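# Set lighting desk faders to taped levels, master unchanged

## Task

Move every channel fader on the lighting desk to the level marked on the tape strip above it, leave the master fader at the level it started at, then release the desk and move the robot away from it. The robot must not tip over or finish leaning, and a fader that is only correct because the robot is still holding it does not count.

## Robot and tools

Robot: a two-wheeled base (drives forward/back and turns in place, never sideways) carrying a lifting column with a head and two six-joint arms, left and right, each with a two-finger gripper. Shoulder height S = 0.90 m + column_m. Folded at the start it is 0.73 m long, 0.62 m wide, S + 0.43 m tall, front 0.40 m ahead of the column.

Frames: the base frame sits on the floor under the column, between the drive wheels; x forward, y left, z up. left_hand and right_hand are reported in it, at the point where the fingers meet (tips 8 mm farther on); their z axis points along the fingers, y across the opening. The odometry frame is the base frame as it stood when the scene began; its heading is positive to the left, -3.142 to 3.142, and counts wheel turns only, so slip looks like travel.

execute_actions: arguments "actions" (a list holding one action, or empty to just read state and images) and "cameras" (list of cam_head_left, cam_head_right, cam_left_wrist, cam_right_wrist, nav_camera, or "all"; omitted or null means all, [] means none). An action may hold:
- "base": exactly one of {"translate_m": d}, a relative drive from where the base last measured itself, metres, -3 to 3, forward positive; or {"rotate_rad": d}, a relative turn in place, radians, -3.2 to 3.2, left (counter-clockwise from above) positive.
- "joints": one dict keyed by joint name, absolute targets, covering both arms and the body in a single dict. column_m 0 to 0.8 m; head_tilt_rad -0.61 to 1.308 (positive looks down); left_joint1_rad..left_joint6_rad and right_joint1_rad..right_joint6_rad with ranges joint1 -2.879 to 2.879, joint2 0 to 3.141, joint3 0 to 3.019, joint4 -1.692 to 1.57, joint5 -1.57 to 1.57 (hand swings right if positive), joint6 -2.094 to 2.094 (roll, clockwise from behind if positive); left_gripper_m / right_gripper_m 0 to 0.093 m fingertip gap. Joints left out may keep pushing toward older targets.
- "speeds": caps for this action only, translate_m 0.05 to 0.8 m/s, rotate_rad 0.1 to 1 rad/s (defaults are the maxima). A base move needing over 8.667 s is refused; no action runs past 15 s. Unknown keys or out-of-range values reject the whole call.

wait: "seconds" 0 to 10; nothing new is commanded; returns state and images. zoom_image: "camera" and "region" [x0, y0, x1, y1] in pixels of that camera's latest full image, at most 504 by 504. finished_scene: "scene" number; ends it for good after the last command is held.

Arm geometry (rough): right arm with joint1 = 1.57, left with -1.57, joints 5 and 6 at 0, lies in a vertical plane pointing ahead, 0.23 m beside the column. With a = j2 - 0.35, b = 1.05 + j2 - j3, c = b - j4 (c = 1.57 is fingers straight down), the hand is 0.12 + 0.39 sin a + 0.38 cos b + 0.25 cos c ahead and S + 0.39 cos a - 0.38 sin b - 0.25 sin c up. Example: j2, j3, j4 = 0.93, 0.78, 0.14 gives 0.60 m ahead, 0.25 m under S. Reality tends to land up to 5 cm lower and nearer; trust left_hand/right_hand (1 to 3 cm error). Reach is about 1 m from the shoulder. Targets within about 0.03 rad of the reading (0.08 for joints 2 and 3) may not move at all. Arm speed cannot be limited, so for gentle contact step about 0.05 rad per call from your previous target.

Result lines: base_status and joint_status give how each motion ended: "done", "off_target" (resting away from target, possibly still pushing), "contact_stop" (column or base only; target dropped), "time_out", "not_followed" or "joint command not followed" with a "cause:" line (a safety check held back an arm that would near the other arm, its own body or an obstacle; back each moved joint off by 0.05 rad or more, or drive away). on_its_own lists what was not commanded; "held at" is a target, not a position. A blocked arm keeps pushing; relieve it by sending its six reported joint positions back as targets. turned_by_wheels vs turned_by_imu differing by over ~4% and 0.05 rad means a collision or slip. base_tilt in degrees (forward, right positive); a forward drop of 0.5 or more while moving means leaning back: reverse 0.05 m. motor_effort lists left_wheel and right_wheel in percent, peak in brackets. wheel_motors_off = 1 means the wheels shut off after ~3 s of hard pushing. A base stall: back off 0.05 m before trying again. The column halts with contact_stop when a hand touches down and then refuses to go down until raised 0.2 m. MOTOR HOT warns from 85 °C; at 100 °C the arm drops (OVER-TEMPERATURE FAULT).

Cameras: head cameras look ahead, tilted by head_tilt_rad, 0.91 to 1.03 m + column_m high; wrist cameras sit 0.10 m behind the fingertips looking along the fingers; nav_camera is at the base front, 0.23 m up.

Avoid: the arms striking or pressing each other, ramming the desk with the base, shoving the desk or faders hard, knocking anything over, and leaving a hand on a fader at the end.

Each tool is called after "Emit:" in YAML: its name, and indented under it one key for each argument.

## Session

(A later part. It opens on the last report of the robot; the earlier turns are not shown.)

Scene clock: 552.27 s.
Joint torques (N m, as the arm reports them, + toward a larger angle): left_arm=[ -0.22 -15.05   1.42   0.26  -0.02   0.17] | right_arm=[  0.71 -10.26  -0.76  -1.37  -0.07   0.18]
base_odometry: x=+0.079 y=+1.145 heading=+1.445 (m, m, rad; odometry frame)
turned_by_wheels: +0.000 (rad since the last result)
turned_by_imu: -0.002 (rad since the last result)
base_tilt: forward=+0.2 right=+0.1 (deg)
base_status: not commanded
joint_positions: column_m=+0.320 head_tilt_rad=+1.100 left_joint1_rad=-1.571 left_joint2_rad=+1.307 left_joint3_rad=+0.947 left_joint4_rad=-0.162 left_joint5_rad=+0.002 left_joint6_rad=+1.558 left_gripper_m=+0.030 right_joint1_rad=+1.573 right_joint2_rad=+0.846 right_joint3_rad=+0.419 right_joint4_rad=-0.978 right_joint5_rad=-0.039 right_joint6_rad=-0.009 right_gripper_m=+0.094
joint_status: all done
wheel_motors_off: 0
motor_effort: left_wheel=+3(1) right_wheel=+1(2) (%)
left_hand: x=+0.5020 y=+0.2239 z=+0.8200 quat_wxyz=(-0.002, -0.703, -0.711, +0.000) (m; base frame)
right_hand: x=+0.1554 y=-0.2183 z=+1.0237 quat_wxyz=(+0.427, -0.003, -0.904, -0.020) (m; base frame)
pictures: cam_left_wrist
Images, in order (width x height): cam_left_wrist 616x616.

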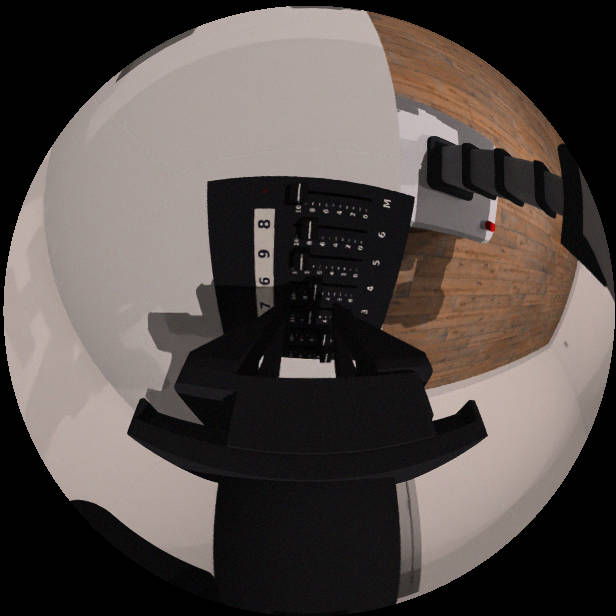

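Emit:
zoom_image:
  camera: "cam_left_wrist"
  region: [240, 170, 420, 380]

Region (240, 170, 420, 380) of cam_left_wrist's 616x616 image, scaled by 2.400, with more detail than that image has; it fills the left 432 columns of this view, and the rest is white.

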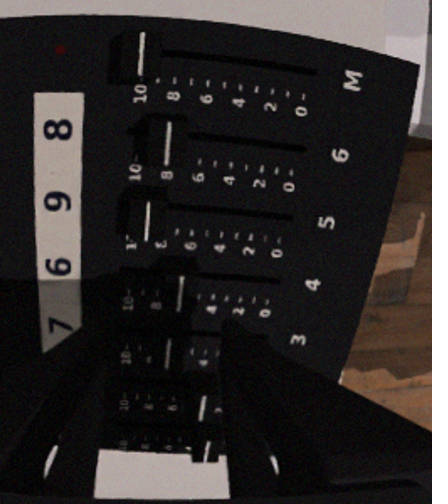

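Emit:
execute_actions:
  actions:
    - {"joints": {"column_m": 0.296}}
  cameras: ["cam_left_wrist"]

Emit:
zoom_image:
  camera: "cam_left_wrist"
  region: [240, 170, 420, 380]

Scene clock: 567.77 s.
Joint torques (N m, as the arm reports them, + toward a larger angle): left_arm=[ -0.16 -15.04   1.36   0.27  -0.02   0.17] | right_arm=[ 0.19 -9.71 -0.63 -1.11 -0.04  0.22]
base_odometry: x=+0.079 y=+1.145 heading=+1.445 (m, m, rad; odometry frame)
turned_by_wheels: +0.000 (rad since the last result)
turned_by_imu: -0.002 (rad since the last result)
base_tilt: forward=+0.2 right=+0.3 (deg)
base_status: not commanded
joint_positions: column_m=+0.296 head_tilt_rad=+1.100 left_joint1_rad=-1.571 left_joint2_rad=+1.307 left_joint3_rad=+0.947 left_joint4_rad=-0.162 left_joint5_rad=+0.002 left_joint6_rad=+1.558 left_gripper_m=+0.030 right_joint1_rad=+1.573 right_joint2_rad=+0.846 right_joint3_rad=+0.419 right_joint4_rad=-0.978 right_joint5_rad=-0.039 right_joint6_rad=-0.009 right_gripper_m=+0.094
joint_status: all done
wheel_motors_off: 0
motor_effort: left_wheel=+2(2) right_wheel=+2(2) (%)
left_hand: x=+0.5020 y=+0.2239 z=+0.7960 quat_wxyz=(-0.002, -0.703, -0.711, +0.000) (m; base frame)
right_hand: x=+0.1554 y=-0.2183 z=+0.9997 quat_wxyz=(+0.427, -0.003, -0.904, -0.020) (m; base frame)
pictures: cam_left_wrist
Images, in order (width x height): cam_left_wrist 616x616.

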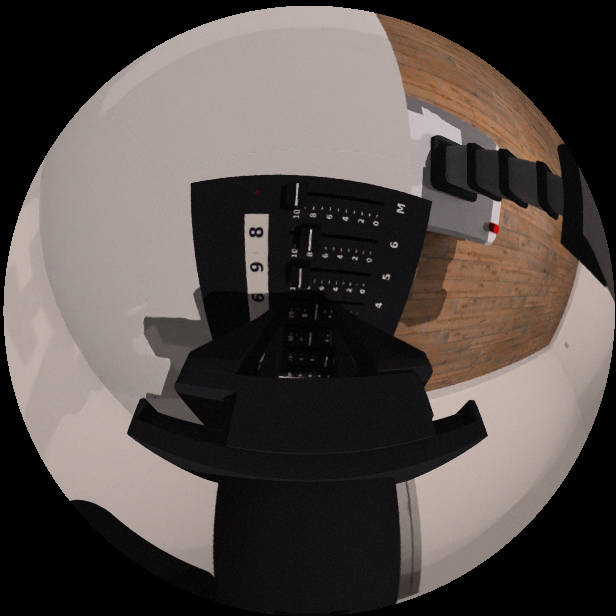

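Region (240, 170, 420, 380) of cam_left_wrist's 616x616 image, scaled by 2.400, with more detail than that image has; it fills the left 432 columns of this view, and the rest is white.

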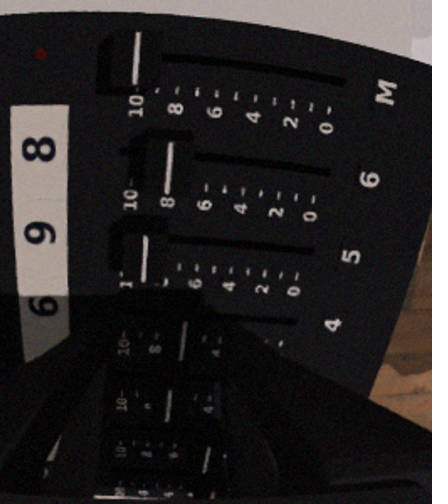

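Emit:
execute_actions:
  actions:
    - {"base": {"translate_m": -0.004}, "speeds": {"translate_m": 0.05}}
  cameras: []

Emit:
execute_actions:
  actions:
    - {"joints": {"left_gripper_m": 0.01}}
  cameras: ["cam_left_wrist"]

Emit:
zoom_image:
  camera: "cam_left_wrist"
  region: [240, 170, 420, 380]

Scene clock: 584.07 s.
Joint torques (N m, as the arm reports them, + toward a larger angle): left_arm=[ -0.31 -14.93   1.65   0.24  -0.03   0.17] | right_arm=[ 0.89 -9.94 -0.69 -1.25 -0.04  0.2 ]
base_odometry: x=+0.079 y=+1.141 heading=+1.444 (m, m, rad; odometry frame)
turned_by_wheels: -0.001 (rad since the last result)
turned_by_imu: -0.002 (rad since the last result)
base_tilt: forward=+0.1 right=+0.3 (deg)
base_status: done
joint_positions: column_m=+0.296 head_tilt_rad=+1.100 left_joint1_rad=-1.571 left_joint2_rad=+1.307 left_joint3_rad=+0.944 left_joint4_rad=-0.162 left_joint5_rad=+0.002 left_joint6_rad=+1.558 left_gripper_m=+0.030 right_joint1_rad=+1.573 right_joint2_rad=+0.846 right_joint3_rad=+0.417 right_joint4_rad=-0.978 right_joint5_rad=-0.039 right_joint6_rad=-0.009 right_gripper_m=+0.094
joint_status: not commanded
wheel_motors_off: 0
motor_effort: left_wheel=-1(56) right_wheel=+1(42) (%)
left_hand: x=+0.5000 y=+0.2239 z=+0.7957 quat_wxyz=(+0.000, -0.703, -0.711, +0.001) (m; base frame)
right_hand: x=+0.1546 y=-0.2183 z=+0.9999 quat_wxyz=(+0.427, -0.003, -0.904, -0.020) (m; base frame)
pictures: none
No camera images: the call's "cameras" was empty. Leave "cameras" out to get every camera's image.

Scene clock: 584.57 s.
Joint torques (N m, as the arm reports them, + toward a larger angle): left_arm=[ -0.36 -15.03   1.57   0.27  -0.02   0.13] | right_arm=[ 0.7  -9.24 -0.69 -1.26 -0.09  0.18]
base_odometry: x=+0.079 y=+1.141 heading=+1.444 (m, m, rad; odometry frame)
turned_by_wheels: +0.000 (rad since the last result)
turned_by_imu: +0.000 (rad since the last result)
base_tilt: forward=+0.3 right=+0.3 (deg)
base_status: not commanded
joint_positions: column_m=+0.296 head_tilt_rad=+1.100 left_joint1_rad=-1.571 left_joint2_rad=+1.307 left_joint3_rad=+0.944 left_joint4_rad=-0.162 left_joint5_rad=+0.002 left_joint6_rad=+1.561 left_gripper_m=+0.010 right_joint1_rad=+1.573 right_joint2_rad=+0.846 right_joint3_rad=+0.417 right_joint4_rad=-0.978 right_joint5_rad=-0.039 right_joint6_rad=-0.009 right_gripper_m=+0.094
joint_status: all done
wheel_motors_off: 0
motor_effort: left_wheel=-1(1) right_wheel=+1(2) (%)
left_hand: x=+0.5002 y=+0.2239 z=+0.7957 quat_wxyz=(-0.001, -0.704, -0.711, +0.001) (m; base frame)
right_hand: x=+0.1546 y=-0.2183 z=+0.9999 quat_wxyz=(+0.427, -0.003, -0.904, -0.020) (m; base frame)
pictures: cam_left_wrist
Images, in order (width x height): cam_left_wrist 616x616.

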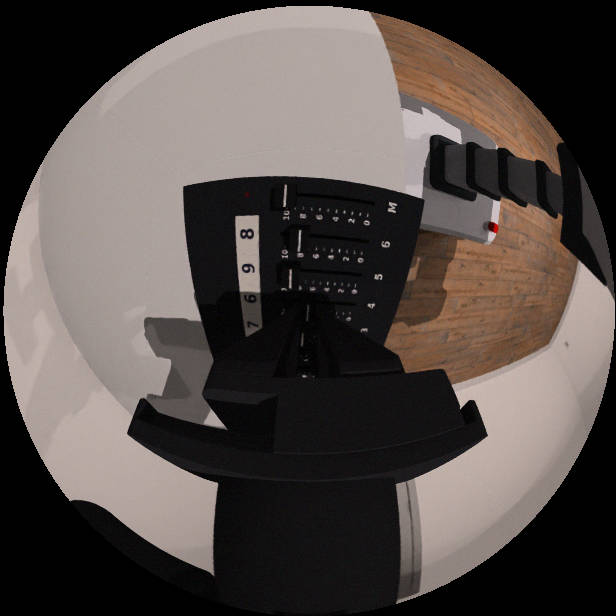

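Region (240, 170, 420, 380) of cam_left_wrist's 616x616 image, scaled by 2.400, with more detail than that image has; it fills the left 432 columns of this view, and the rest is white.

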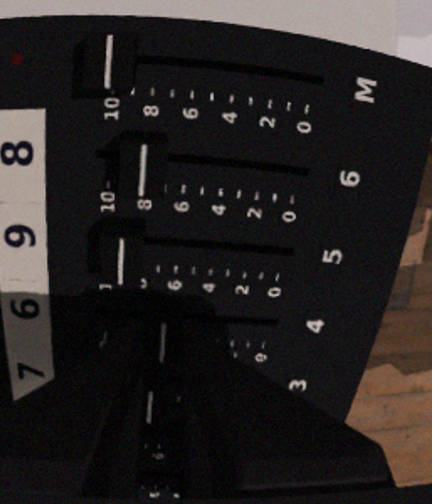

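Emit:
execute_actions:
  actions:
    - {"joints": {"left_gripper_m": 0.03}}
  cameras: []

Emit:
execute_actions:
  actions:
    - {"joints": {"column_m": 0.289}}
  cameras: []

Emit:
execute_actions:
  actions:
    - {"joints": {"left_gripper_m": 0.008}}
  cameras: ["cam_left_wrist"]

Scene clock: 590.83 s.
Joint torques (N m, as the arm reports them, + toward a larger angle): left_arm=[ -0.22 -15.16   1.61   0.26  -0.02   0.14] | right_arm=[ 0.29 -9.48 -0.64 -1.24 -0.07  0.2 ]
base_odometry: x=+0.079 y=+1.141 heading=+1.444 (m, m, rad; odometry frame)
turned_by_wheels: +0.000 (rad since the last result)
turned_by_imu: -0.001 (rad since the last result)
base_tilt: forward=+0.2 right=+0.3 (deg)
base_status: not commanded
joint_positions: column_m=+0.296 head_tilt_rad=+1.100 left_joint1_rad=-1.571 left_joint2_rad=+1.307 left_joint3_rad=+0.944 left_joint4_rad=-0.162 left_joint5_rad=+0.002 left_joint6_rad=+1.561 left_gripper_m=+0.030 right_joint1_rad=+1.573 right_joint2_rad=+0.846 right_joint3_rad=+0.417 right_joint4_rad=-0.978 right_joint5_rad=-0.039 right_joint6_rad=-0.009 right_gripper_m=+0.094
joint_status: all done
wheel_motors_off: 0
motor_effort: left_wheel=-1(1) right_wheel=+1(1) (%)
left_hand: x=+0.5002 y=+0.2239 z=+0.7957 quat_wxyz=(-0.001, -0.704, -0.711, +0.001) (m; base frame)
right_hand: x=+0.1546 y=-0.2183 z=+0.9999 quat_wxyz=(+0.427, -0.003, -0.904, -0.020) (m; base frame)
pictures: none
No camera images: the call's "cameras" was empty. Leave "cameras" out to get every camera's image.

Scene clock: 591.47 s.
Joint torques (N m, as the arm reports them, + toward a larger angle): left_arm=[ -0.27 -15.24   1.6    0.23  -0.02   0.14] | right_arm=[  1.04 -10.09  -0.6   -1.27  -0.08   0.22]
base_odometry: x=+0.079 y=+1.141 heading=+1.444 (m, m, rad; odometry frame)
turned_by_wheels: +0.000 (rad since the last result)
turned_by_imu: +0.000 (rad since the last result)
base_tilt: forward=+0.1 right=+0.3 (deg)
base_status: not commanded
joint_positions: column_m=+0.289 head_tilt_rad=+1.100 left_joint1_rad=-1.571 left_joint2_rad=+1.307 left_joint3_rad=+0.944 left_joint4_rad=-0.162 left_joint5_rad=+0.002 left_joint6_rad=+1.561 left_gripper_m=+0.030 right_joint1_rad=+1.573 right_joint2_rad=+0.846 right_joint3_rad=+0.417 right_joint4_rad=-0.978 right_joint5_rad=-0.039 right_joint6_rad=-0.009 right_gripper_m=+0.094
joint_status: all done
wheel_motors_off: 0
motor_effort: left_wheel=-2(2) right_wheel=+3(3) (%)
left_hand: x=+0.5002 y=+0.2239 z=+0.7887 quat_wxyz=(-0.001, -0.704, -0.711, +0.001) (m; base frame)
right_hand: x=+0.1546 y=-0.2183 z=+0.9929 quat_wxyz=(+0.427, -0.003, -0.904, -0.020) (m; base frame)
pictures: none
No camera images: the call's "cameras" was empty. Leave "cameras" out to get every camera's image.

Scene clock: 591.97 s.
Joint torques (N m, as the arm reports them, + toward a larger angle): left_arm=[ -0.21 -14.99   1.55   0.29  -0.02   0.11] | right_arm=[ 0.68 -9.61 -0.83 -1.34 -0.06  0.21]
base_odometry: x=+0.079 y=+1.141 heading=+1.444 (m, m, rad; odometry frame)
turned_by_wheels: +0.000 (rad since the last result)
turned_by_imu: +0.000 (rad since the last result)
base_tilt: forward=+0.2 right=+0.3 (deg)
base_status: not commanded
joint_positions: column_m=+0.289 head_tilt_rad=+1.100 left_joint1_rad=-1.571 left_joint2_rad=+1.307 left_joint3_rad=+0.944 left_joint4_rad=-0.162 left_joint5_rad=+0.002 left_joint6_rad=+1.564 left_gripper_m=+0.009 right_joint1_rad=+1.573 right_joint2_rad=+0.846 right_joint3_rad=+0.417 right_joint4_rad=-0.978 right_joint5_rad=-0.039 right_joint6_rad=-0.009 right_gripper_m=+0.094
joint_status: all done
wheel_motors_off: 0
motor_effort: left_wheel=+0(1) right_wheel=+3(3) (%)
left_hand: x=+0.5002 y=+0.2239 z=+0.7887 quat_wxyz=(-0.001, -0.705, -0.709, +0.001) (m; base frame)
right_hand: x=+0.1546 y=-0.2183 z=+0.9929 quat_wxyz=(+0.427, -0.003, -0.904, -0.020) (m; base frame)
pictures: cam_left_wrist
Images, in order (width x height): cam_left_wrist 616x616.

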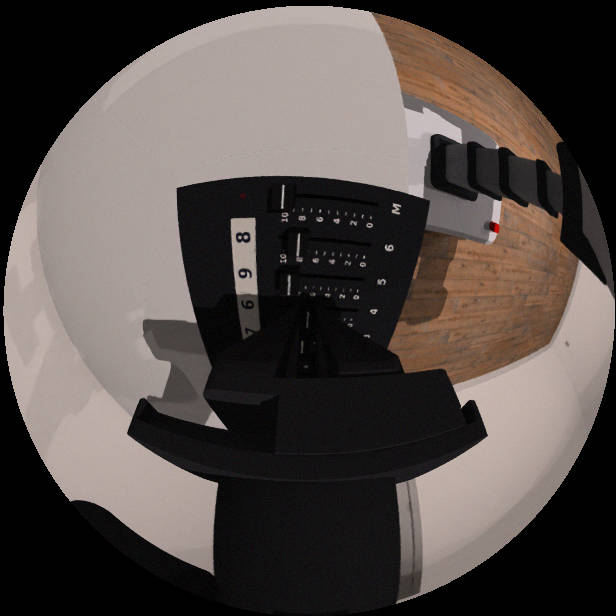

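Emit:
zoom_image:
  camera: "cam_left_wrist"
  region: [250, 250, 400, 380]

Region (250, 250, 400, 380) of cam_left_wrist's 616x616 image, scaled by 3.360, with more detail than that image has; it fills the top 437 rows of this view, and the rest is white.

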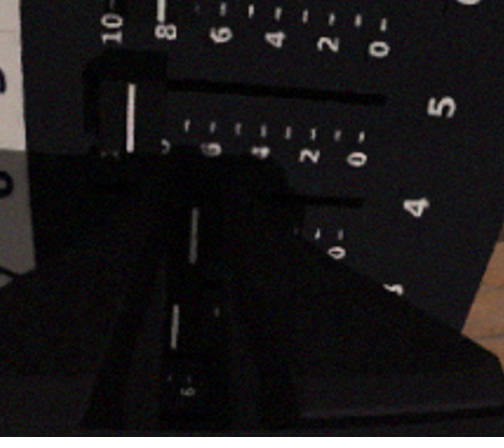

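Emit:
execute_actions:
  actions:
    - {"base": {"translate_m": -0.002}, "speeds": {"translate_m": 0.05}}
  cameras: ["cam_left_wrist"]

Emit:
zoom_image:
  camera: "cam_left_wrist"
  region: [250, 250, 400, 380]

Scene clock: 615.70 s.
Joint torques (N m, as the arm reports them, + toward a larger angle): left_arm=[ -0.24 -15.02   1.5    0.2    0.01   0.11] | right_arm=[  1.   -10.16  -0.69  -1.27  -0.03   0.21]
base_odometry: x=+0.079 y=+1.139 heading=+1.444 (m, m, rad; odometry frame)
turned_by_wheels: -0.001 (rad since the last result)
turned_by_imu: -0.002 (rad since the last result)
base_tilt: forward=+0.2 right=+0.2 (deg)
base_status: done
joint_positions: column_m=+0.289 head_tilt_rad=+1.101 left_joint1_rad=-1.571 left_joint2_rad=+1.307 left_joint3_rad=+0.945 left_joint4_rad=-0.160 left_joint5_rad=+0.001 left_joint6_rad=+1.564 left_gripper_m=+0.009 right_joint1_rad=+1.573 right_joint2_rad=+0.847 right_joint3_rad=+0.417 right_joint4_rad=-0.978 right_joint5_rad=-0.039 right_joint6_rad=-0.009 right_gripper_m=+0.094
joint_status: not commanded
wheel_motors_off: 0
motor_effort: left_wheel=+0(59) right_wheel=+1(42) (%)
left_hand: x=+0.5011 y=+0.2240 z=+0.7887 quat_wxyz=(-0.001, -0.705, -0.709, +0.000) (m; base frame)
right_hand: x=+0.1545 y=-0.2183 z=+0.9929 quat_wxyz=(+0.428, -0.003, -0.904, -0.020) (m; base frame)
pictures: cam_left_wrist
Images, in order (width x height): cam_left_wrist 616x616.

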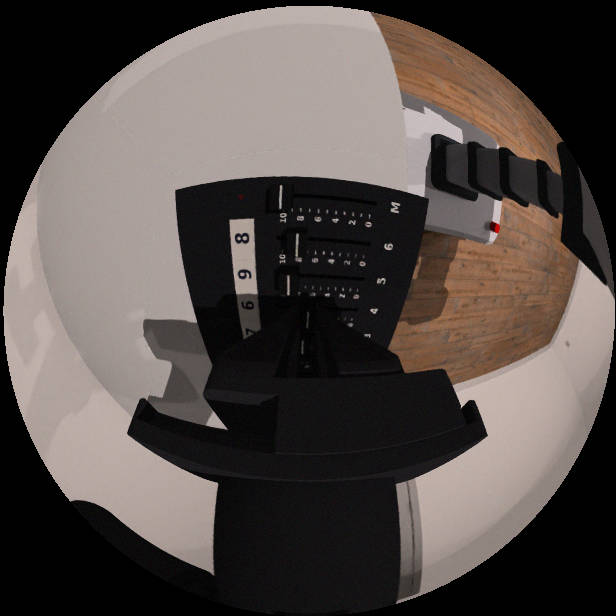

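Region (250, 250, 400, 380) of cam_left_wrist's 616x616 image, scaled by 3.360, with more detail than that image has; it fills the top 437 rows of this view, and the rest is white.

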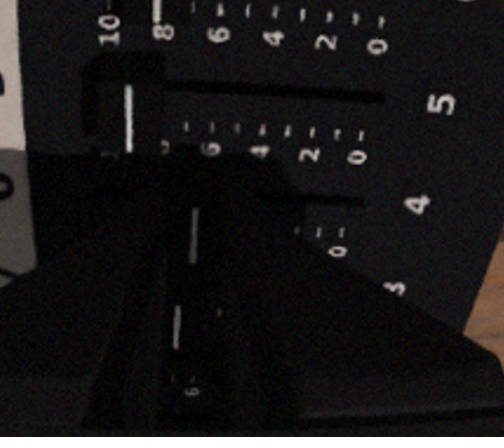

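Emit:
execute_actions:
  actions:
    - {"joints": {"left_gripper_m": 0.035}}
  cameras: []

Emit:
execute_actions:
  actions:
    - {"joints": {"column_m": 0.36}}
  cameras: ["cam_left_wrist"]

Emit:
zoom_image:
  camera: "cam_left_wrist"
  region: [230, 170, 410, 350]

Scene clock: 621.03 s.
Joint torques (N m, as the arm reports them, + toward a larger angle): left_arm=[ -0.32 -14.95   1.54   0.19   0.01   0.1 ] | right_arm=[  0.48 -10.4   -0.8   -1.19  -0.07   0.22]
base_odometry: x=+0.079 y=+1.139 heading=+1.444 (m, m, rad; odometry frame)
turned_by_wheels: +0.000 (rad since the last result)
turned_by_imu: -0.002 (rad since the last result)
base_tilt: forward=+0.2 right=+0.2 (deg)
base_status: not commanded
joint_positions: column_m=+0.289 head_tilt_rad=+1.101 left_joint1_rad=-1.571 left_joint2_rad=+1.307 left_joint3_rad=+0.945 left_joint4_rad=-0.160 left_joint5_rad=+0.001 left_joint6_rad=+1.564 left_gripper_m=+0.035 right_joint1_rad=+1.573 right_joint2_rad=+0.847 right_joint3_rad=+0.417 right_joint4_rad=-0.978 right_joint5_rad=-0.039 right_joint6_rad=-0.009 right_gripper_m=+0.094
joint_status: all done
wheel_motors_off: 0
motor_effort: left_wheel=+1(0) right_wheel=+1(1) (%)
left_hand: x=+0.5011 y=+0.2240 z=+0.7887 quat_wxyz=(-0.001, -0.705, -0.709, +0.000) (m; base frame)
right_hand: x=+0.1545 y=-0.2183 z=+0.9929 quat_wxyz=(+0.428, -0.003, -0.904, -0.020) (m; base frame)
pictures: none
No camera images: the call's "cameras" was empty. Leave "cameras" out to get every camera's image.

Scene clock: 622.53 s.
Joint torques (N m, as the arm reports them, + toward a larger angle): left_arm=[ -0.27 -14.99   1.52   0.22   0.02   0.1 ] | right_arm=[  1.06 -10.23  -0.76  -1.25  -0.07   0.21]
base_odometry: x=+0.079 y=+1.139 heading=+1.444 (m, m, rad; odometry frame)
turned_by_wheels: +0.000 (rad since the last result)
turned_by_imu: -0.001 (rad since the last result)
base_tilt: forward=+0.1 right=+0.3 (deg)
base_status: not commanded
joint_positions: column_m=+0.360 head_tilt_rad=+1.101 left_joint1_rad=-1.571 left_joint2_rad=+1.307 left_joint3_rad=+0.945 left_joint4_rad=-0.160 left_joint5_rad=+0.001 left_joint6_rad=+1.564 left_gripper_m=+0.035 right_joint1_rad=+1.573 right_joint2_rad=+0.847 right_joint3_rad=+0.417 right_joint4_rad=-0.978 right_joint5_rad=-0.039 right_joint6_rad=-0.009 right_gripper_m=+0.094
joint_status: all done
wheel_motors_off: 0
motor_effort: left_wheel=+1(2) right_wheel=+2(2) (%)
left_hand: x=+0.5011 y=+0.2240 z=+0.8597 quat_wxyz=(-0.001, -0.705, -0.709, +0.000) (m; base frame)
right_hand: x=+0.1545 y=-0.2183 z=+1.0638 quat_wxyz=(+0.428, -0.003, -0.904, -0.020) (m; base frame)
pictures: cam_left_wrist
Images, in order (width x height): cam_left_wrist 616x616.

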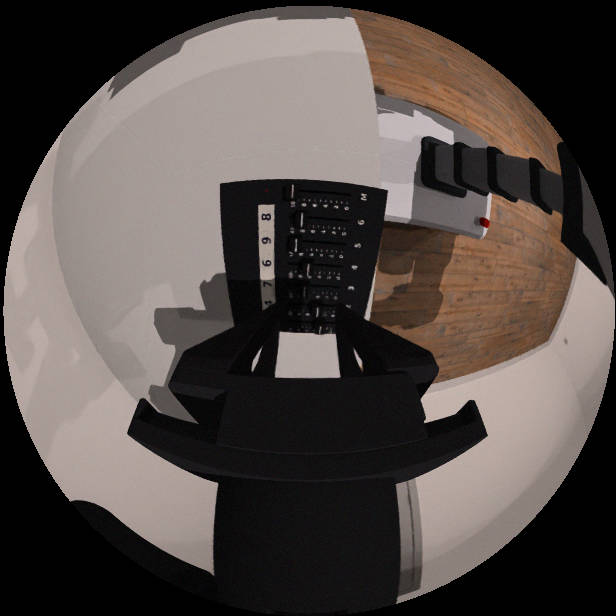

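Region (230, 170, 410, 350) of cam_left_wrist's 616x616 image, scaled by 2.800, with more detail than that image has.

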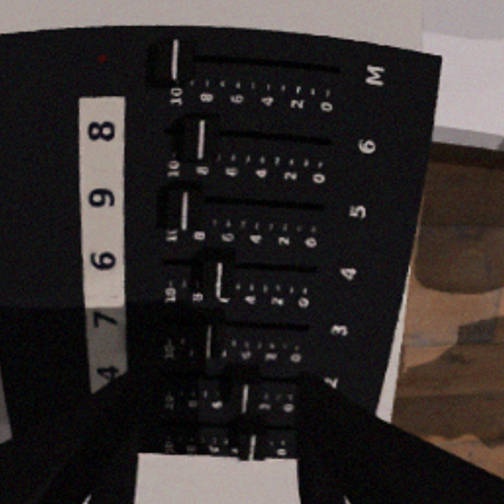

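Emit:
zoom_image:
  camera: "cam_left_wrist"
  region: [280, 240, 350, 300]

Region (280, 240, 350, 300) of cam_left_wrist's 616x616 image, scaled by 7.200, with more detail than that image has; it fills the top 432 rows of this view, and the rest is white.

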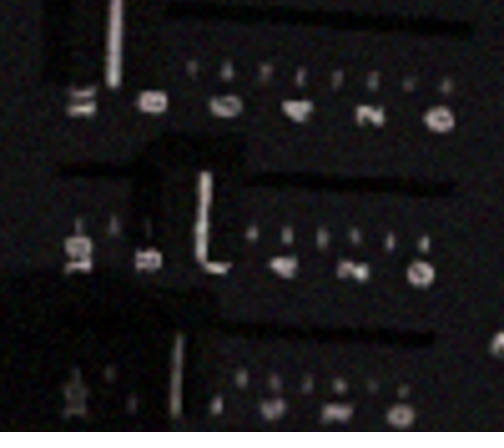

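Emit:
execute_actions:
  actions:
    - {"joints": {"column_m": 0.289}}
  cameras: []

Emit:
execute_actions:
  actions:
    - {"joints": {"left_gripper_m": 0.008}}
  cameras: []

Emit:
execute_actions:
  actions:
    - {"base": {"translate_m": -0.003}, "speeds": {"translate_m": 0.05}}
  cameras: ["cam_left_wrist"]

Emit:
zoom_image:
  camera: "cam_left_wrist"
  region: [250, 250, 400, 380]

Scene clock: 652.53 s.
Joint torques (N m, as the arm reports them, + toward a larger angle): left_arm=[ -0.23 -15.08   1.56   0.2    0.02   0.1 ] | right_arm=[  0.61 -10.26  -0.81  -1.18  -0.02   0.21]
base_odometry: x=+0.079 y=+1.139 heading=+1.444 (m, m, rad; odometry frame)
turned_by_wheels: +0.000 (rad since the last result)
turned_by_imu: -0.002 (rad since the last result)
base_tilt: forward=+0.1 right=+0.4 (deg)
base_status: not commanded
joint_positions: column_m=+0.289 head_tilt_rad=+1.101 left_joint1_rad=-1.571 left_joint2_rad=+1.307 left_joint3_rad=+0.945 left_joint4_rad=-0.160 left_joint5_rad=+0.001 left_joint6_rad=+1.564 left_gripper_m=+0.035 right_joint1_rad=+1.573 right_joint2_rad=+0.847 right_joint3_rad=+0.417 right_joint4_rad=-0.978 right_joint5_rad=-0.039 right_joint6_rad=-0.009 right_gripper_m=+0.094
joint_status: all done
wheel_motors_off: 0
motor_effort: left_wheel=+2(0) right_wheel=+2(3) (%)
left_hand: x=+0.5011 y=+0.2240 z=+0.7888 quat_wxyz=(-0.001, -0.705, -0.709, +0.000) (m; base frame)
right_hand: x=+0.1545 y=-0.2183 z=+0.9929 quat_wxyz=(+0.428, -0.003, -0.904, -0.020) (m; base frame)
pictures: none
No camera images: the call's "cameras" was empty. Leave "cameras" out to get every camera's image.

Scene clock: 653.07 s.
Joint torques (N m, as the arm reports them, + toward a larger angle): left_arm=[ -0.25 -15.03   1.47   0.22   0.01   0.1 ] | right_arm=[  0.79 -10.16  -0.75  -1.25  -0.04   0.19]
base_odometry: x=+0.079 y=+1.139 heading=+1.444 (m, m, rad; odometry frame)
turned_by_wheels: +0.000 (rad since the last result)
turned_by_imu: +0.000 (rad since the last result)
base_tilt: forward=+0.2 right=+0.2 (deg)
base_status: not commanded
joint_positions: column_m=+0.289 head_tilt_rad=+1.101 left_joint1_rad=-1.571 left_joint2_rad=+1.307 left_joint3_rad=+0.945 left_joint4_rad=-0.160 left_joint5_rad=+0.001 left_joint6_rad=+1.564 left_gripper_m=+0.009 right_joint1_rad=+1.573 right_joint2_rad=+0.847 right_joint3_rad=+0.417 right_joint4_rad=-0.978 right_joint5_rad=-0.039 right_joint6_rad=-0.009 right_gripper_m=+0.094
joint_status: all done
wheel_motors_off: 0
motor_effort: left_wheel=+2(0) right_wheel=+3(2) (%)
left_hand: x=+0.5011 y=+0.2240 z=+0.7888 quat_wxyz=(-0.001, -0.705, -0.709, +0.000) (m; base frame)
right_hand: x=+0.1545 y=-0.2183 z=+0.9929 quat_wxyz=(+0.428, -0.003, -0.904, -0.020) (m; base frame)
pictures: none
No camera images: the call's "cameras" was empty. Leave "cameras" out to get every camera's image.

Scene clock: 653.83 s.
Joint torques (N m, as the arm reports them, + toward a larger angle): left_arm=[ -0.36 -15.05   1.41   0.17   0.06   0.09] | right_arm=[ 0.34 -9.74 -0.87 -1.28 -0.07  0.19]
base_odometry: x=+0.078 y=+1.136 heading=+1.443 (m, m, rad; odometry frame)
turned_by_wheels: -0.001 (rad since the last result)
turned_by_imu: -0.001 (rad since the last result)
base_tilt: forward=+0.3 right=+0.3 (deg)
base_status: done
joint_positions: column_m=+0.289 head_tilt_rad=+1.101 left_joint1_rad=-1.571 left_joint2_rad=+1.307 left_joint3_rad=+0.947 left_joint4_rad=-0.159 left_joint5_rad=+0.000 left_joint6_rad=+1.564 left_gripper_m=+0.009 right_joint1_rad=+1.573 right_joint2_rad=+0.846 right_joint3_rad=+0.417 right_joint4_rad=-0.978 right_joint5_rad=-0.039 right_joint6_rad=-0.009 right_gripper_m=+0.094
joint_status: not commanded
wheel_motors_off: 0
motor_effort: left_wheel=+0(60) right_wheel=+2(38) (%)
left_hand: x=+0.5022 y=+0.2241 z=+0.7889 quat_wxyz=(-0.002, -0.705, -0.709, -0.001) (m; base frame)
right_hand: x=+0.1541 y=-0.2183 z=+0.9930 quat_wxyz=(+0.428, -0.003, -0.904, -0.020) (m; base frame)
pictures: cam_left_wrist
Images, in order (width x height): cam_left_wrist 616x616.

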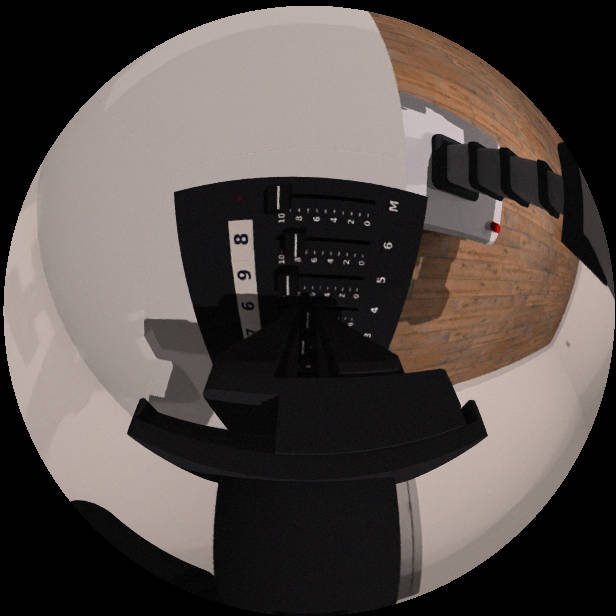

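Region (250, 250, 400, 380) of cam_left_wrist's 616x616 image, scaled by 3.360, with more detail than that image has; it fills the top 437 rows of this view, and the rest is white.

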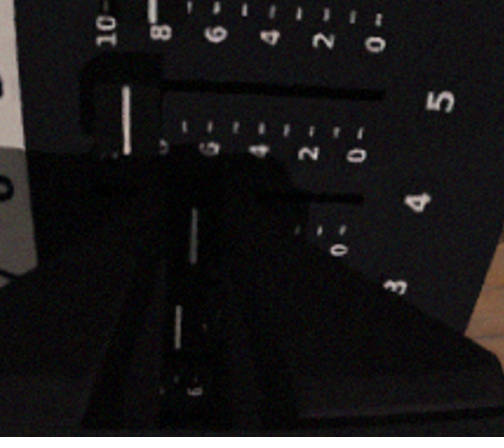

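Emit:
execute_actions:
  actions:
    - {"joints": {"left_gripper_m": 0.035}}
  cameras: []

Emit:
execute_actions:
  actions:
    - {"joints": {"column_m": 0.36}}
  cameras: ["cam_left_wrist"]

Emit:
zoom_image:
  camera: "cam_left_wrist"
  region: [280, 240, 350, 300]

Scene clock: 660.63 s.
Joint torques (N m, as the arm reports them, + toward a larger angle): left_arm=[ -0.3  -15.11   1.41   0.19   0.06   0.1 ] | right_arm=[ 0.73 -9.47 -0.51 -1.37 -0.13  0.2 ]
base_odometry: x=+0.078 y=+1.136 heading=+1.443 (m, m, rad; odometry frame)
turned_by_wheels: +0.000 (rad since the last result)
turned_by_imu: -0.002 (rad since the last result)
base_tilt: forward=+0.1 right=+0.2 (deg)
base_status: not commanded
joint_positions: column_m=+0.289 head_tilt_rad=+1.101 left_joint1_rad=-1.571 left_joint2_rad=+1.307 left_joint3_rad=+0.947 left_joint4_rad=-0.159 left_joint5_rad=+0.000 left_joint6_rad=+1.564 left_gripper_m=+0.035 right_joint1_rad=+1.573 right_joint2_rad=+0.846 right_joint3_rad=+0.417 right_joint4_rad=-0.978 right_joint5_rad=-0.039 right_joint6_rad=-0.009 right_gripper_m=+0.094
joint_status: all done
wheel_motors_off: 0
motor_effort: left_wheel=+0(0) right_wheel=+1(1) (%)
left_hand: x=+0.5022 y=+0.2241 z=+0.7889 quat_wxyz=(-0.002, -0.705, -0.709, -0.001) (m; base frame)
right_hand: x=+0.1541 y=-0.2183 z=+0.9930 quat_wxyz=(+0.428, -0.003, -0.904, -0.020) (m; base frame)
pictures: none
No camera images: the call's "cameras" was empty. Leave "cameras" out to get every camera's image.

Scene clock: 662.13 s.
Joint torques (N m, as the arm reports them, + toward a larger angle): left_arm=[ -0.31 -15.22   1.45   0.18   0.07   0.1 ] | right_arm=[ 0.61 -9.54 -0.67 -1.32 -0.05  0.21]
base_odometry: x=+0.078 y=+1.136 heading=+1.443 (m, m, rad; odometry frame)
turned_by_wheels: +0.000 (rad since the last result)
turned_by_imu: -0.001 (rad since the last result)
base_tilt: forward=+0.2 right=+0.3 (deg)
base_status: not commanded
joint_positions: column_m=+0.360 head_tilt_rad=+1.101 left_joint1_rad=-1.571 left_joint2_rad=+1.307 left_joint3_rad=+0.947 left_joint4_rad=-0.159 left_joint5_rad=+0.000 left_joint6_rad=+1.564 left_gripper_m=+0.035 right_joint1_rad=+1.573 right_joint2_rad=+0.846 right_joint3_rad=+0.417 right_joint4_rad=-0.978 right_joint5_rad=-0.039 right_joint6_rad=-0.009 right_gripper_m=+0.094
joint_status: all done
wheel_motors_off: 0
motor_effort: left_wheel=+0(0) right_wheel=+3(3) (%)
left_hand: x=+0.5022 y=+0.2241 z=+0.8598 quat_wxyz=(-0.002, -0.705, -0.709, -0.001) (m; base frame)
right_hand: x=+0.1541 y=-0.2183 z=+1.0640 quat_wxyz=(+0.428, -0.003, -0.904, -0.020) (m; base frame)
pictures: cam_left_wrist
Images, in order (width x height): cam_left_wrist 616x616.

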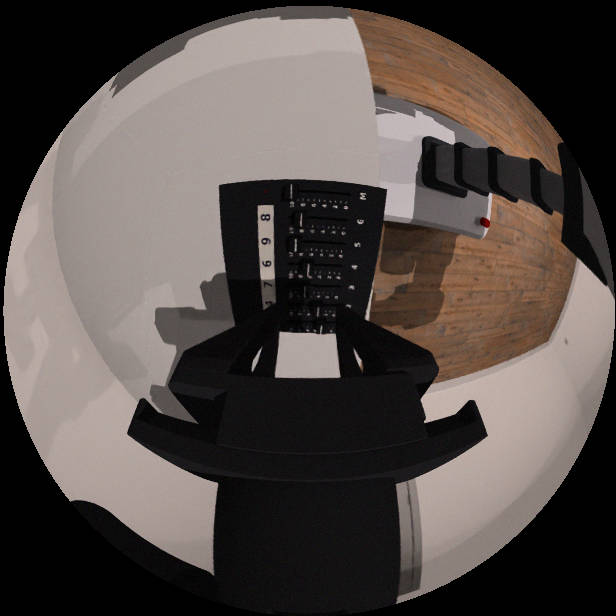

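Region (280, 240, 350, 300) of cam_left_wrist's 616x616 image, scaled by 7.200, with more detail than that image has; it fills the top 432 rows of this view, and the rest is white.

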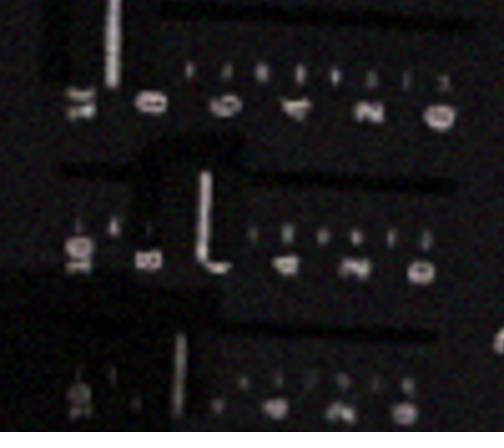

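Emit:
execute_actions:
  actions:
    - {"joints": {"column_m": 0.289}}
  cameras: []

Emit:
execute_actions:
  actions:
    - {"joints": {"left_gripper_m": 0.0}}
  cameras: ["cam_left_wrist"]

Scene clock: 677.63 s.
Joint torques (N m, as the arm reports them, + toward a larger angle): left_arm=[ -0.3  -14.9    1.42   0.16   0.06   0.1 ] | right_arm=[  0.77 -10.55  -0.76  -1.26  -0.07   0.21]
base_odometry: x=+0.078 y=+1.136 heading=+1.443 (m, m, rad; odometry frame)
turned_by_wheels: +0.000 (rad since the last result)
turned_by_imu: -0.002 (rad since the last result)
base_tilt: forward=+0.1 right=+0.3 (deg)
base_status: not commanded
joint_positions: column_m=+0.289 head_tilt_rad=+1.101 left_joint1_rad=-1.571 left_joint2_rad=+1.307 left_joint3_rad=+0.947 left_joint4_rad=-0.159 left_joint5_rad=+0.000 left_joint6_rad=+1.564 left_gripper_m=+0.035 right_joint1_rad=+1.573 right_joint2_rad=+0.846 right_joint3_rad=+0.417 right_joint4_rad=-0.978 right_joint5_rad=-0.039 right_joint6_rad=-0.009 right_gripper_m=+0.094
joint_status: all done
wheel_motors_off: 0
motor_effort: left_wheel=+0(0) right_wheel=+3(3) (%)
left_hand: x=+0.5022 y=+0.2241 z=+0.7889 quat_wxyz=(-0.002, -0.705, -0.709, -0.001) (m; base frame)
right_hand: x=+0.1541 y=-0.2183 z=+0.9930 quat_wxyz=(+0.428, -0.003, -0.904, -0.020) (m; base frame)
pictures: none
No camera images: the call's "cameras" was empty. Leave "cameras" out to get every camera's image.

Scene clock: 678.17 s.
Joint torques (N m, as the arm reports them, + toward a larger angle): left_arm=[ -0.39 -14.98   1.43   0.19   0.05   0.09] | right_arm=[  0.05 -10.23  -0.61  -1.39  -0.05   0.2 ]
base_odometry: x=+0.078 y=+1.136 heading=+1.443 (m, m, rad; odometry frame)
turned_by_wheels: +0.000 (rad since the last result)
turned_by_imu: +0.000 (rad since the last result)
base_tilt: forward=+0.2 right=+0.4 (deg)
base_status: not commanded
joint_positions: column_m=+0.289 head_tilt_rad=+1.101 left_joint1_rad=-1.571 left_joint2_rad=+1.307 left_joint3_rad=+0.947 left_joint4_rad=-0.159 left_joint5_rad=+0.000 left_joint6_rad=+1.564 left_gripper_m=+0.009 right_joint1_rad=+1.573 right_joint2_rad=+0.846 right_joint3_rad=+0.417 right_joint4_rad=-0.978 right_joint5_rad=-0.039 right_joint6_rad=-0.009 right_gripper_m=+0.094
joint_status: left_gripper_m off_target (ended at +0.009, target +0.000)
wheel_motors_off: 0
motor_effort: left_wheel=+0(1) right_wheel=+3(3) (%)
left_hand: x=+0.5022 y=+0.2241 z=+0.7889 quat_wxyz=(-0.002, -0.705, -0.709, -0.001) (m; base frame)
right_hand: x=+0.1541 y=-0.2183 z=+0.9930 quat_wxyz=(+0.428, -0.003, -0.904, -0.020) (m; base frame)
pictures: cam_left_wrist
Images, in order (width x height): cam_left_wrist 616x616.

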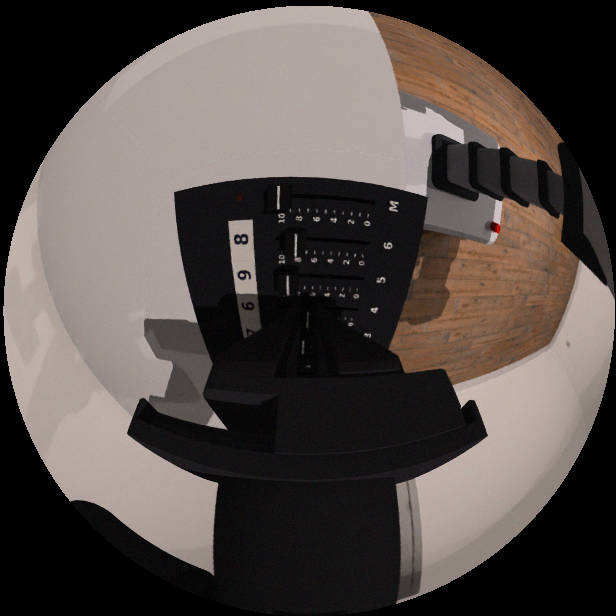

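Emit:
execute_actions:
  actions:
    - {"base": {"translate_m": -0.003}, "speeds": {"translate_m": 0.05}}
  cameras: []

Emit:
execute_actions:
  actions:
    - {"joints": {"left_gripper_m": 0.035}}
  cameras: []

Emit:
execute_actions:
  actions:
    - {"joints": {"column_m": 0.36}}
  cameras: ["cam_left_wrist"]

Emit:
zoom_image:
  camera: "cam_left_wrist"
  region: [280, 240, 350, 300]

Scene clock: 685.17 s.
Joint torques (N m, as the arm reports them, + toward a larger angle): left_arm=[ -0.27 -15.19   1.33   0.15   0.08   0.1 ] | right_arm=[ 0.65 -9.85 -0.76 -1.33 -0.02  0.22]
base_odometry: x=+0.078 y=+1.133 heading=+1.442 (m, m, rad; odometry frame)
turned_by_wheels: -0.001 (rad since the last result)
turned_by_imu: -0.003 (rad since the last result)
base_tilt: forward=+0.2 right=+0.2 (deg)
base_status: done
joint_positions: column_m=+0.289 head_tilt_rad=+1.101 left_joint1_rad=-1.571 left_joint2_rad=+1.307 left_joint3_rad=+0.947 left_joint4_rad=-0.159 left_joint5_rad=-0.001 left_joint6_rad=+1.564 left_gripper_m=+0.009 right_joint1_rad=+1.573 right_joint2_rad=+0.846 right_joint3_rad=+0.417 right_joint4_rad=-0.978 right_joint5_rad=-0.039 right_joint6_rad=-0.009 right_gripper_m=+0.094
joint_status: not commanded
wheel_motors_off: 0
motor_effort: left_wheel=+1(61) right_wheel=+2(39) (%)
left_hand: x=+0.5028 y=+0.2243 z=+0.7889 quat_wxyz=(-0.002, -0.705, -0.709, -0.002) (m; base frame)
right_hand: x=+0.1541 y=-0.2183 z=+0.9930 quat_wxyz=(+0.428, -0.003, -0.904, -0.020) (m; base frame)
pictures: none
No camera images: the call's "cameras" was empty. Leave "cameras" out to get every camera's image.

Scene clock: 685.70 s.
Joint torques (N m, as the arm reports them, + toward a larger angle): left_arm=[ -0.23 -14.83   1.3    0.19   0.08   0.1 ] | right_arm=[ 1.63 -9.84 -0.5  -1.25 -0.05  0.2 ]
base_odometry: x=+0.078 y=+1.133 heading=+1.442 (m, m, rad; odometry frame)
turned_by_wheels: +0.000 (rad since the last result)
turned_by_imu: +0.000 (rad since the last result)
base_tilt: forward=+0.0 right=+0.2 (deg)
base_status: not commanded
joint_positions: column_m=+0.289 head_tilt_rad=+1.101 left_joint1_rad=-1.571 left_joint2_rad=+1.307 left_joint3_rad=+0.947 left_joint4_rad=-0.159 left_joint5_rad=-0.001 left_joint6_rad=+1.564 left_gripper_m=+0.035 right_joint1_rad=+1.573 right_joint2_rad=+0.846 right_joint3_rad=+0.417 right_joint4_rad=-0.978 right_joint5_rad=-0.039 right_joint6_rad=-0.009 right_gripper_m=+0.094
joint_status: all done
wheel_motors_off: 0
motor_effort: left_wheel=+0(2) right_wheel=+1(2) (%)
left_hand: x=+0.5028 y=+0.2243 z=+0.7889 quat_wxyz=(-0.002, -0.705, -0.709, -0.002) (m; base frame)
right_hand: x=+0.1541 y=-0.2183 z=+0.9930 quat_wxyz=(+0.428, -0.003, -0.904, -0.020) (m; base frame)
pictures: none
No camera images: the call's "cameras" was empty. Leave "cameras" out to get every camera's image.

Scene clock: 687.20 s.
Joint torques (N m, as the arm reports them, + toward a larger angle): left_arm=[ -0.22 -15.33   1.39   0.19   0.09   0.1 ] | right_arm=[ 0.86 -9.49 -0.54 -1.16 -0.05  0.23]
base_odometry: x=+0.078 y=+1.133 heading=+1.442 (m, m, rad; odometry frame)
turned_by_wheels: +0.000 (rad since the last result)
turned_by_imu: -0.001 (rad since the last result)
base_tilt: forward=+0.0 right=+0.3 (deg)
base_status: not commanded
joint_positions: column_m=+0.360 head_tilt_rad=+1.101 left_joint1_rad=-1.571 left_joint2_rad=+1.307 left_joint3_rad=+0.947 left_joint4_rad=-0.159 left_joint5_rad=-0.001 left_joint6_rad=+1.564 left_gripper_m=+0.035 right_joint1_rad=+1.573 right_joint2_rad=+0.846 right_joint3_rad=+0.417 right_joint4_rad=-0.978 right_joint5_rad=-0.039 right_joint6_rad=-0.009 right_gripper_m=+0.094
joint_status: all done
wheel_motors_off: 0
motor_effort: left_wheel=-1(0) right_wheel=+2(2) (%)
left_hand: x=+0.5028 y=+0.2243 z=+0.8598 quat_wxyz=(-0.002, -0.705, -0.709, -0.002) (m; base frame)
right_hand: x=+0.1541 y=-0.2183 z=+1.0640 quat_wxyz=(+0.428, -0.003, -0.904, -0.020) (m; base frame)
pictures: cam_left_wrist
Images, in order (width x height): cam_left_wrist 616x616.

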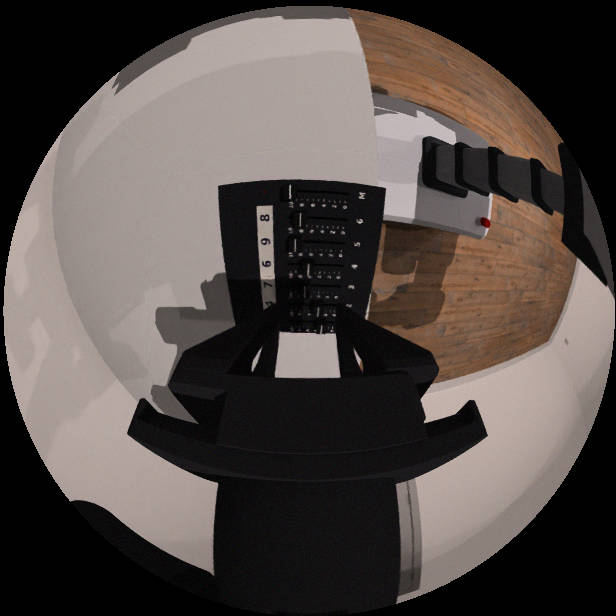

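Region (280, 240, 350, 300) of cam_left_wrist's 616x616 image, scaled by 7.200, with more detail than that image has; it fills the top 432 rows of this view, and the rest is white.

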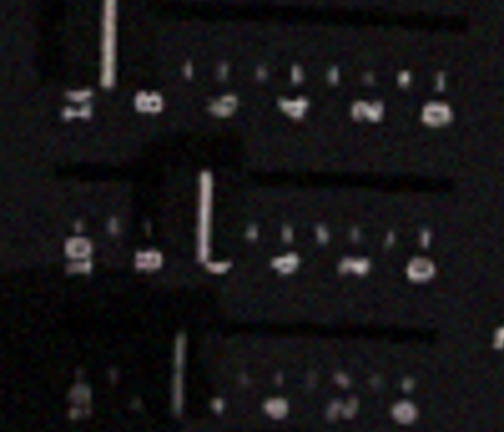

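Emit:
execute_actions:
  actions:
    - {"joints": {"column_m": 0.289}}
  cameras: []

Emit:
execute_actions:
  actions:
    - {"joints": {"left_gripper_m": 0.0}}
  cameras: []

Emit:
execute_actions:
  actions:
    - {"base": {"translate_m": -0.005}, "speeds": {"translate_m": 0.05}}
  cameras: ["cam_left_wrist"]

Emit:
zoom_image:
  camera: "cam_left_wrist"
  region: [250, 250, 400, 380]

Scene clock: 700.60 s.
Joint torques (N m, as the arm reports them, + toward a larger angle): left_arm=[ -0.35 -15.3    1.31   0.17   0.08   0.1 ] | right_arm=[ 0.76 -9.76 -0.77 -1.36 -0.02  0.2 ]
base_odometry: x=+0.078 y=+1.133 heading=+1.442 (m, m, rad; odometry frame)
turned_by_wheels: +0.000 (rad since the last result)
turned_by_imu: -0.002 (rad since the last result)
base_tilt: forward=+0.1 right=+0.3 (deg)
base_status: not commanded
joint_positions: column_m=+0.289 head_tilt_rad=+1.101 left_joint1_rad=-1.571 left_joint2_rad=+1.307 left_joint3_rad=+0.947 left_joint4_rad=-0.159 left_joint5_rad=-0.001 left_joint6_rad=+1.564 left_gripper_m=+0.035 right_joint1_rad=+1.573 right_joint2_rad=+0.846 right_joint3_rad=+0.417 right_joint4_rad=-0.978 right_joint5_rad=-0.039 right_joint6_rad=-0.009 right_gripper_m=+0.094
joint_status: all done
wheel_motors_off: 0
motor_effort: left_wheel=+1(0) right_wheel=+3(2) (%)
left_hand: x=+0.5028 y=+0.2243 z=+0.7889 quat_wxyz=(-0.002, -0.705, -0.709, -0.002) (m; base frame)
right_hand: x=+0.1541 y=-0.2183 z=+0.9930 quat_wxyz=(+0.428, -0.003, -0.904, -0.020) (m; base frame)
pictures: none
No camera images: the call's "cameras" was empty. Leave "cameras" out to get every camera's image.

Scene clock: 701.13 s.
Joint torques (N m, as the arm reports them, + toward a larger angle): left_arm=[ -0.44 -15.12   1.34   0.17   0.09   0.1 ] | right_arm=[ 0.65 -9.5  -0.56 -1.22 -0.03  0.2 ]
base_odometry: x=+0.078 y=+1.133 heading=+1.442 (m, m, rad; odometry frame)
turned_by_wheels: +0.000 (rad since the last result)
turned_by_imu: +0.000 (rad since the last result)
base_tilt: forward=+0.1 right=+0.2 (deg)
base_status: not commanded
joint_positions: column_m=+0.289 head_tilt_rad=+1.101 left_joint1_rad=-1.571 left_joint2_rad=+1.307 left_joint3_rad=+0.947 left_joint4_rad=-0.159 left_joint5_rad=-0.001 left_joint6_rad=+1.564 left_gripper_m=+0.009 right_joint1_rad=+1.573 right_joint2_rad=+0.846 right_joint3_rad=+0.417 right_joint4_rad=-0.978 right_joint5_rad=-0.039 right_joint6_rad=-0.009 right_gripper_m=+0.094
joint_status: left_gripper_m off_target (ended at +0.009, target +0.000)
wheel_motors_off: 0
motor_effort: left_wheel=-1(0) right_wheel=+3(3) (%)
left_hand: x=+0.5028 y=+0.2243 z=+0.7889 quat_wxyz=(-0.002, -0.705, -0.709, -0.002) (m; base frame)
right_hand: x=+0.1541 y=-0.2183 z=+0.9930 quat_wxyz=(+0.428, -0.003, -0.904, -0.020) (m; base frame)
pictures: none
No camera images: the call's "cameras" was empty. Leave "cameras" out to get every camera's image.

Scene clock: 701.83 s.
Joint torques (N m, as the arm reports them, + toward a larger angle): left_arm=[ -0.3  -15.11   1.2    0.14   0.09   0.1 ] | right_arm=[ 0.62 -9.8  -0.53 -1.33 -0.04  0.22]
base_odometry: x=+0.077 y=+1.129 heading=+1.441 (m, m, rad; odometry frame)
turned_by_wheels: -0.001 (rad since the last result)
turned_by_imu: -0.001 (rad since the last result)
base_tilt: forward=+0.2 right=+0.2 (deg)
base_status: done
joint_positions: column_m=+0.289 head_tilt_rad=+1.101 left_joint1_rad=-1.571 left_joint2_rad=+1.307 left_joint3_rad=+0.949 left_joint4_rad=-0.158 left_joint5_rad=-0.001 left_joint6_rad=+1.564 left_gripper_m=+0.009 right_joint1_rad=+1.573 right_joint2_rad=+0.845 right_joint3_rad=+0.415 right_joint4_rad=-0.978 right_joint5_rad=-0.039 right_joint6_rad=-0.009 right_gripper_m=+0.094
joint_status: not commanded
wheel_motors_off: 0
motor_effort: left_wheel=-2(60) right_wheel=+1(39) (%)
left_hand: x=+0.5038 y=+0.2243 z=+0.7889 quat_wxyz=(-0.002, -0.705, -0.709, -0.003) (m; base frame)
right_hand: x=+0.1537 y=-0.2183 z=+0.9932 quat_wxyz=(+0.428, -0.003, -0.904, -0.020) (m; base frame)
pictures: cam_left_wrist
Images, in order (width x height): cam_left_wrist 616x616.

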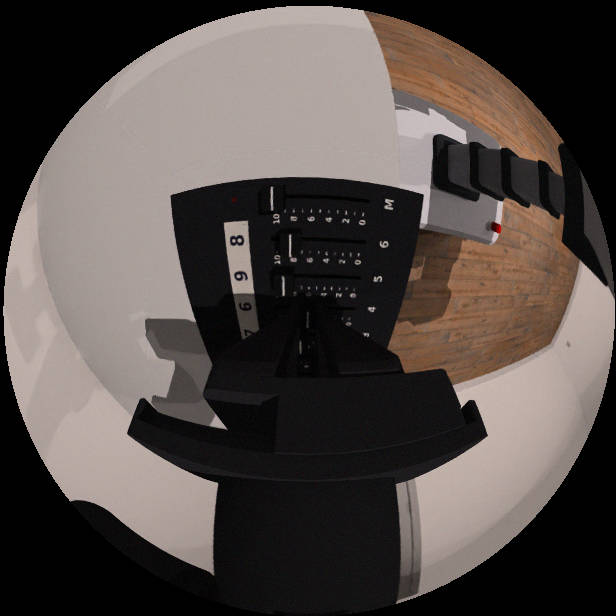

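Region (250, 250, 400, 380) of cam_left_wrist's 616x616 image, scaled by 3.360, with more detail than that image has; it fills the top 437 rows of this view, and the rest is white.

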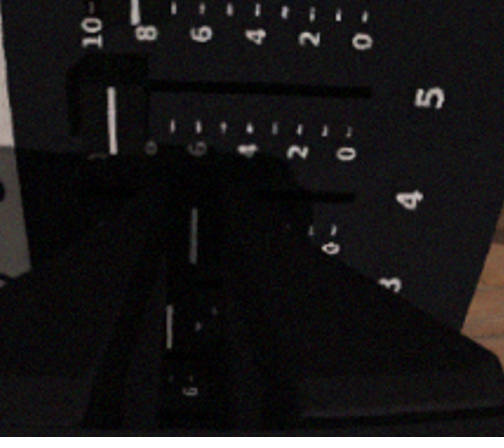

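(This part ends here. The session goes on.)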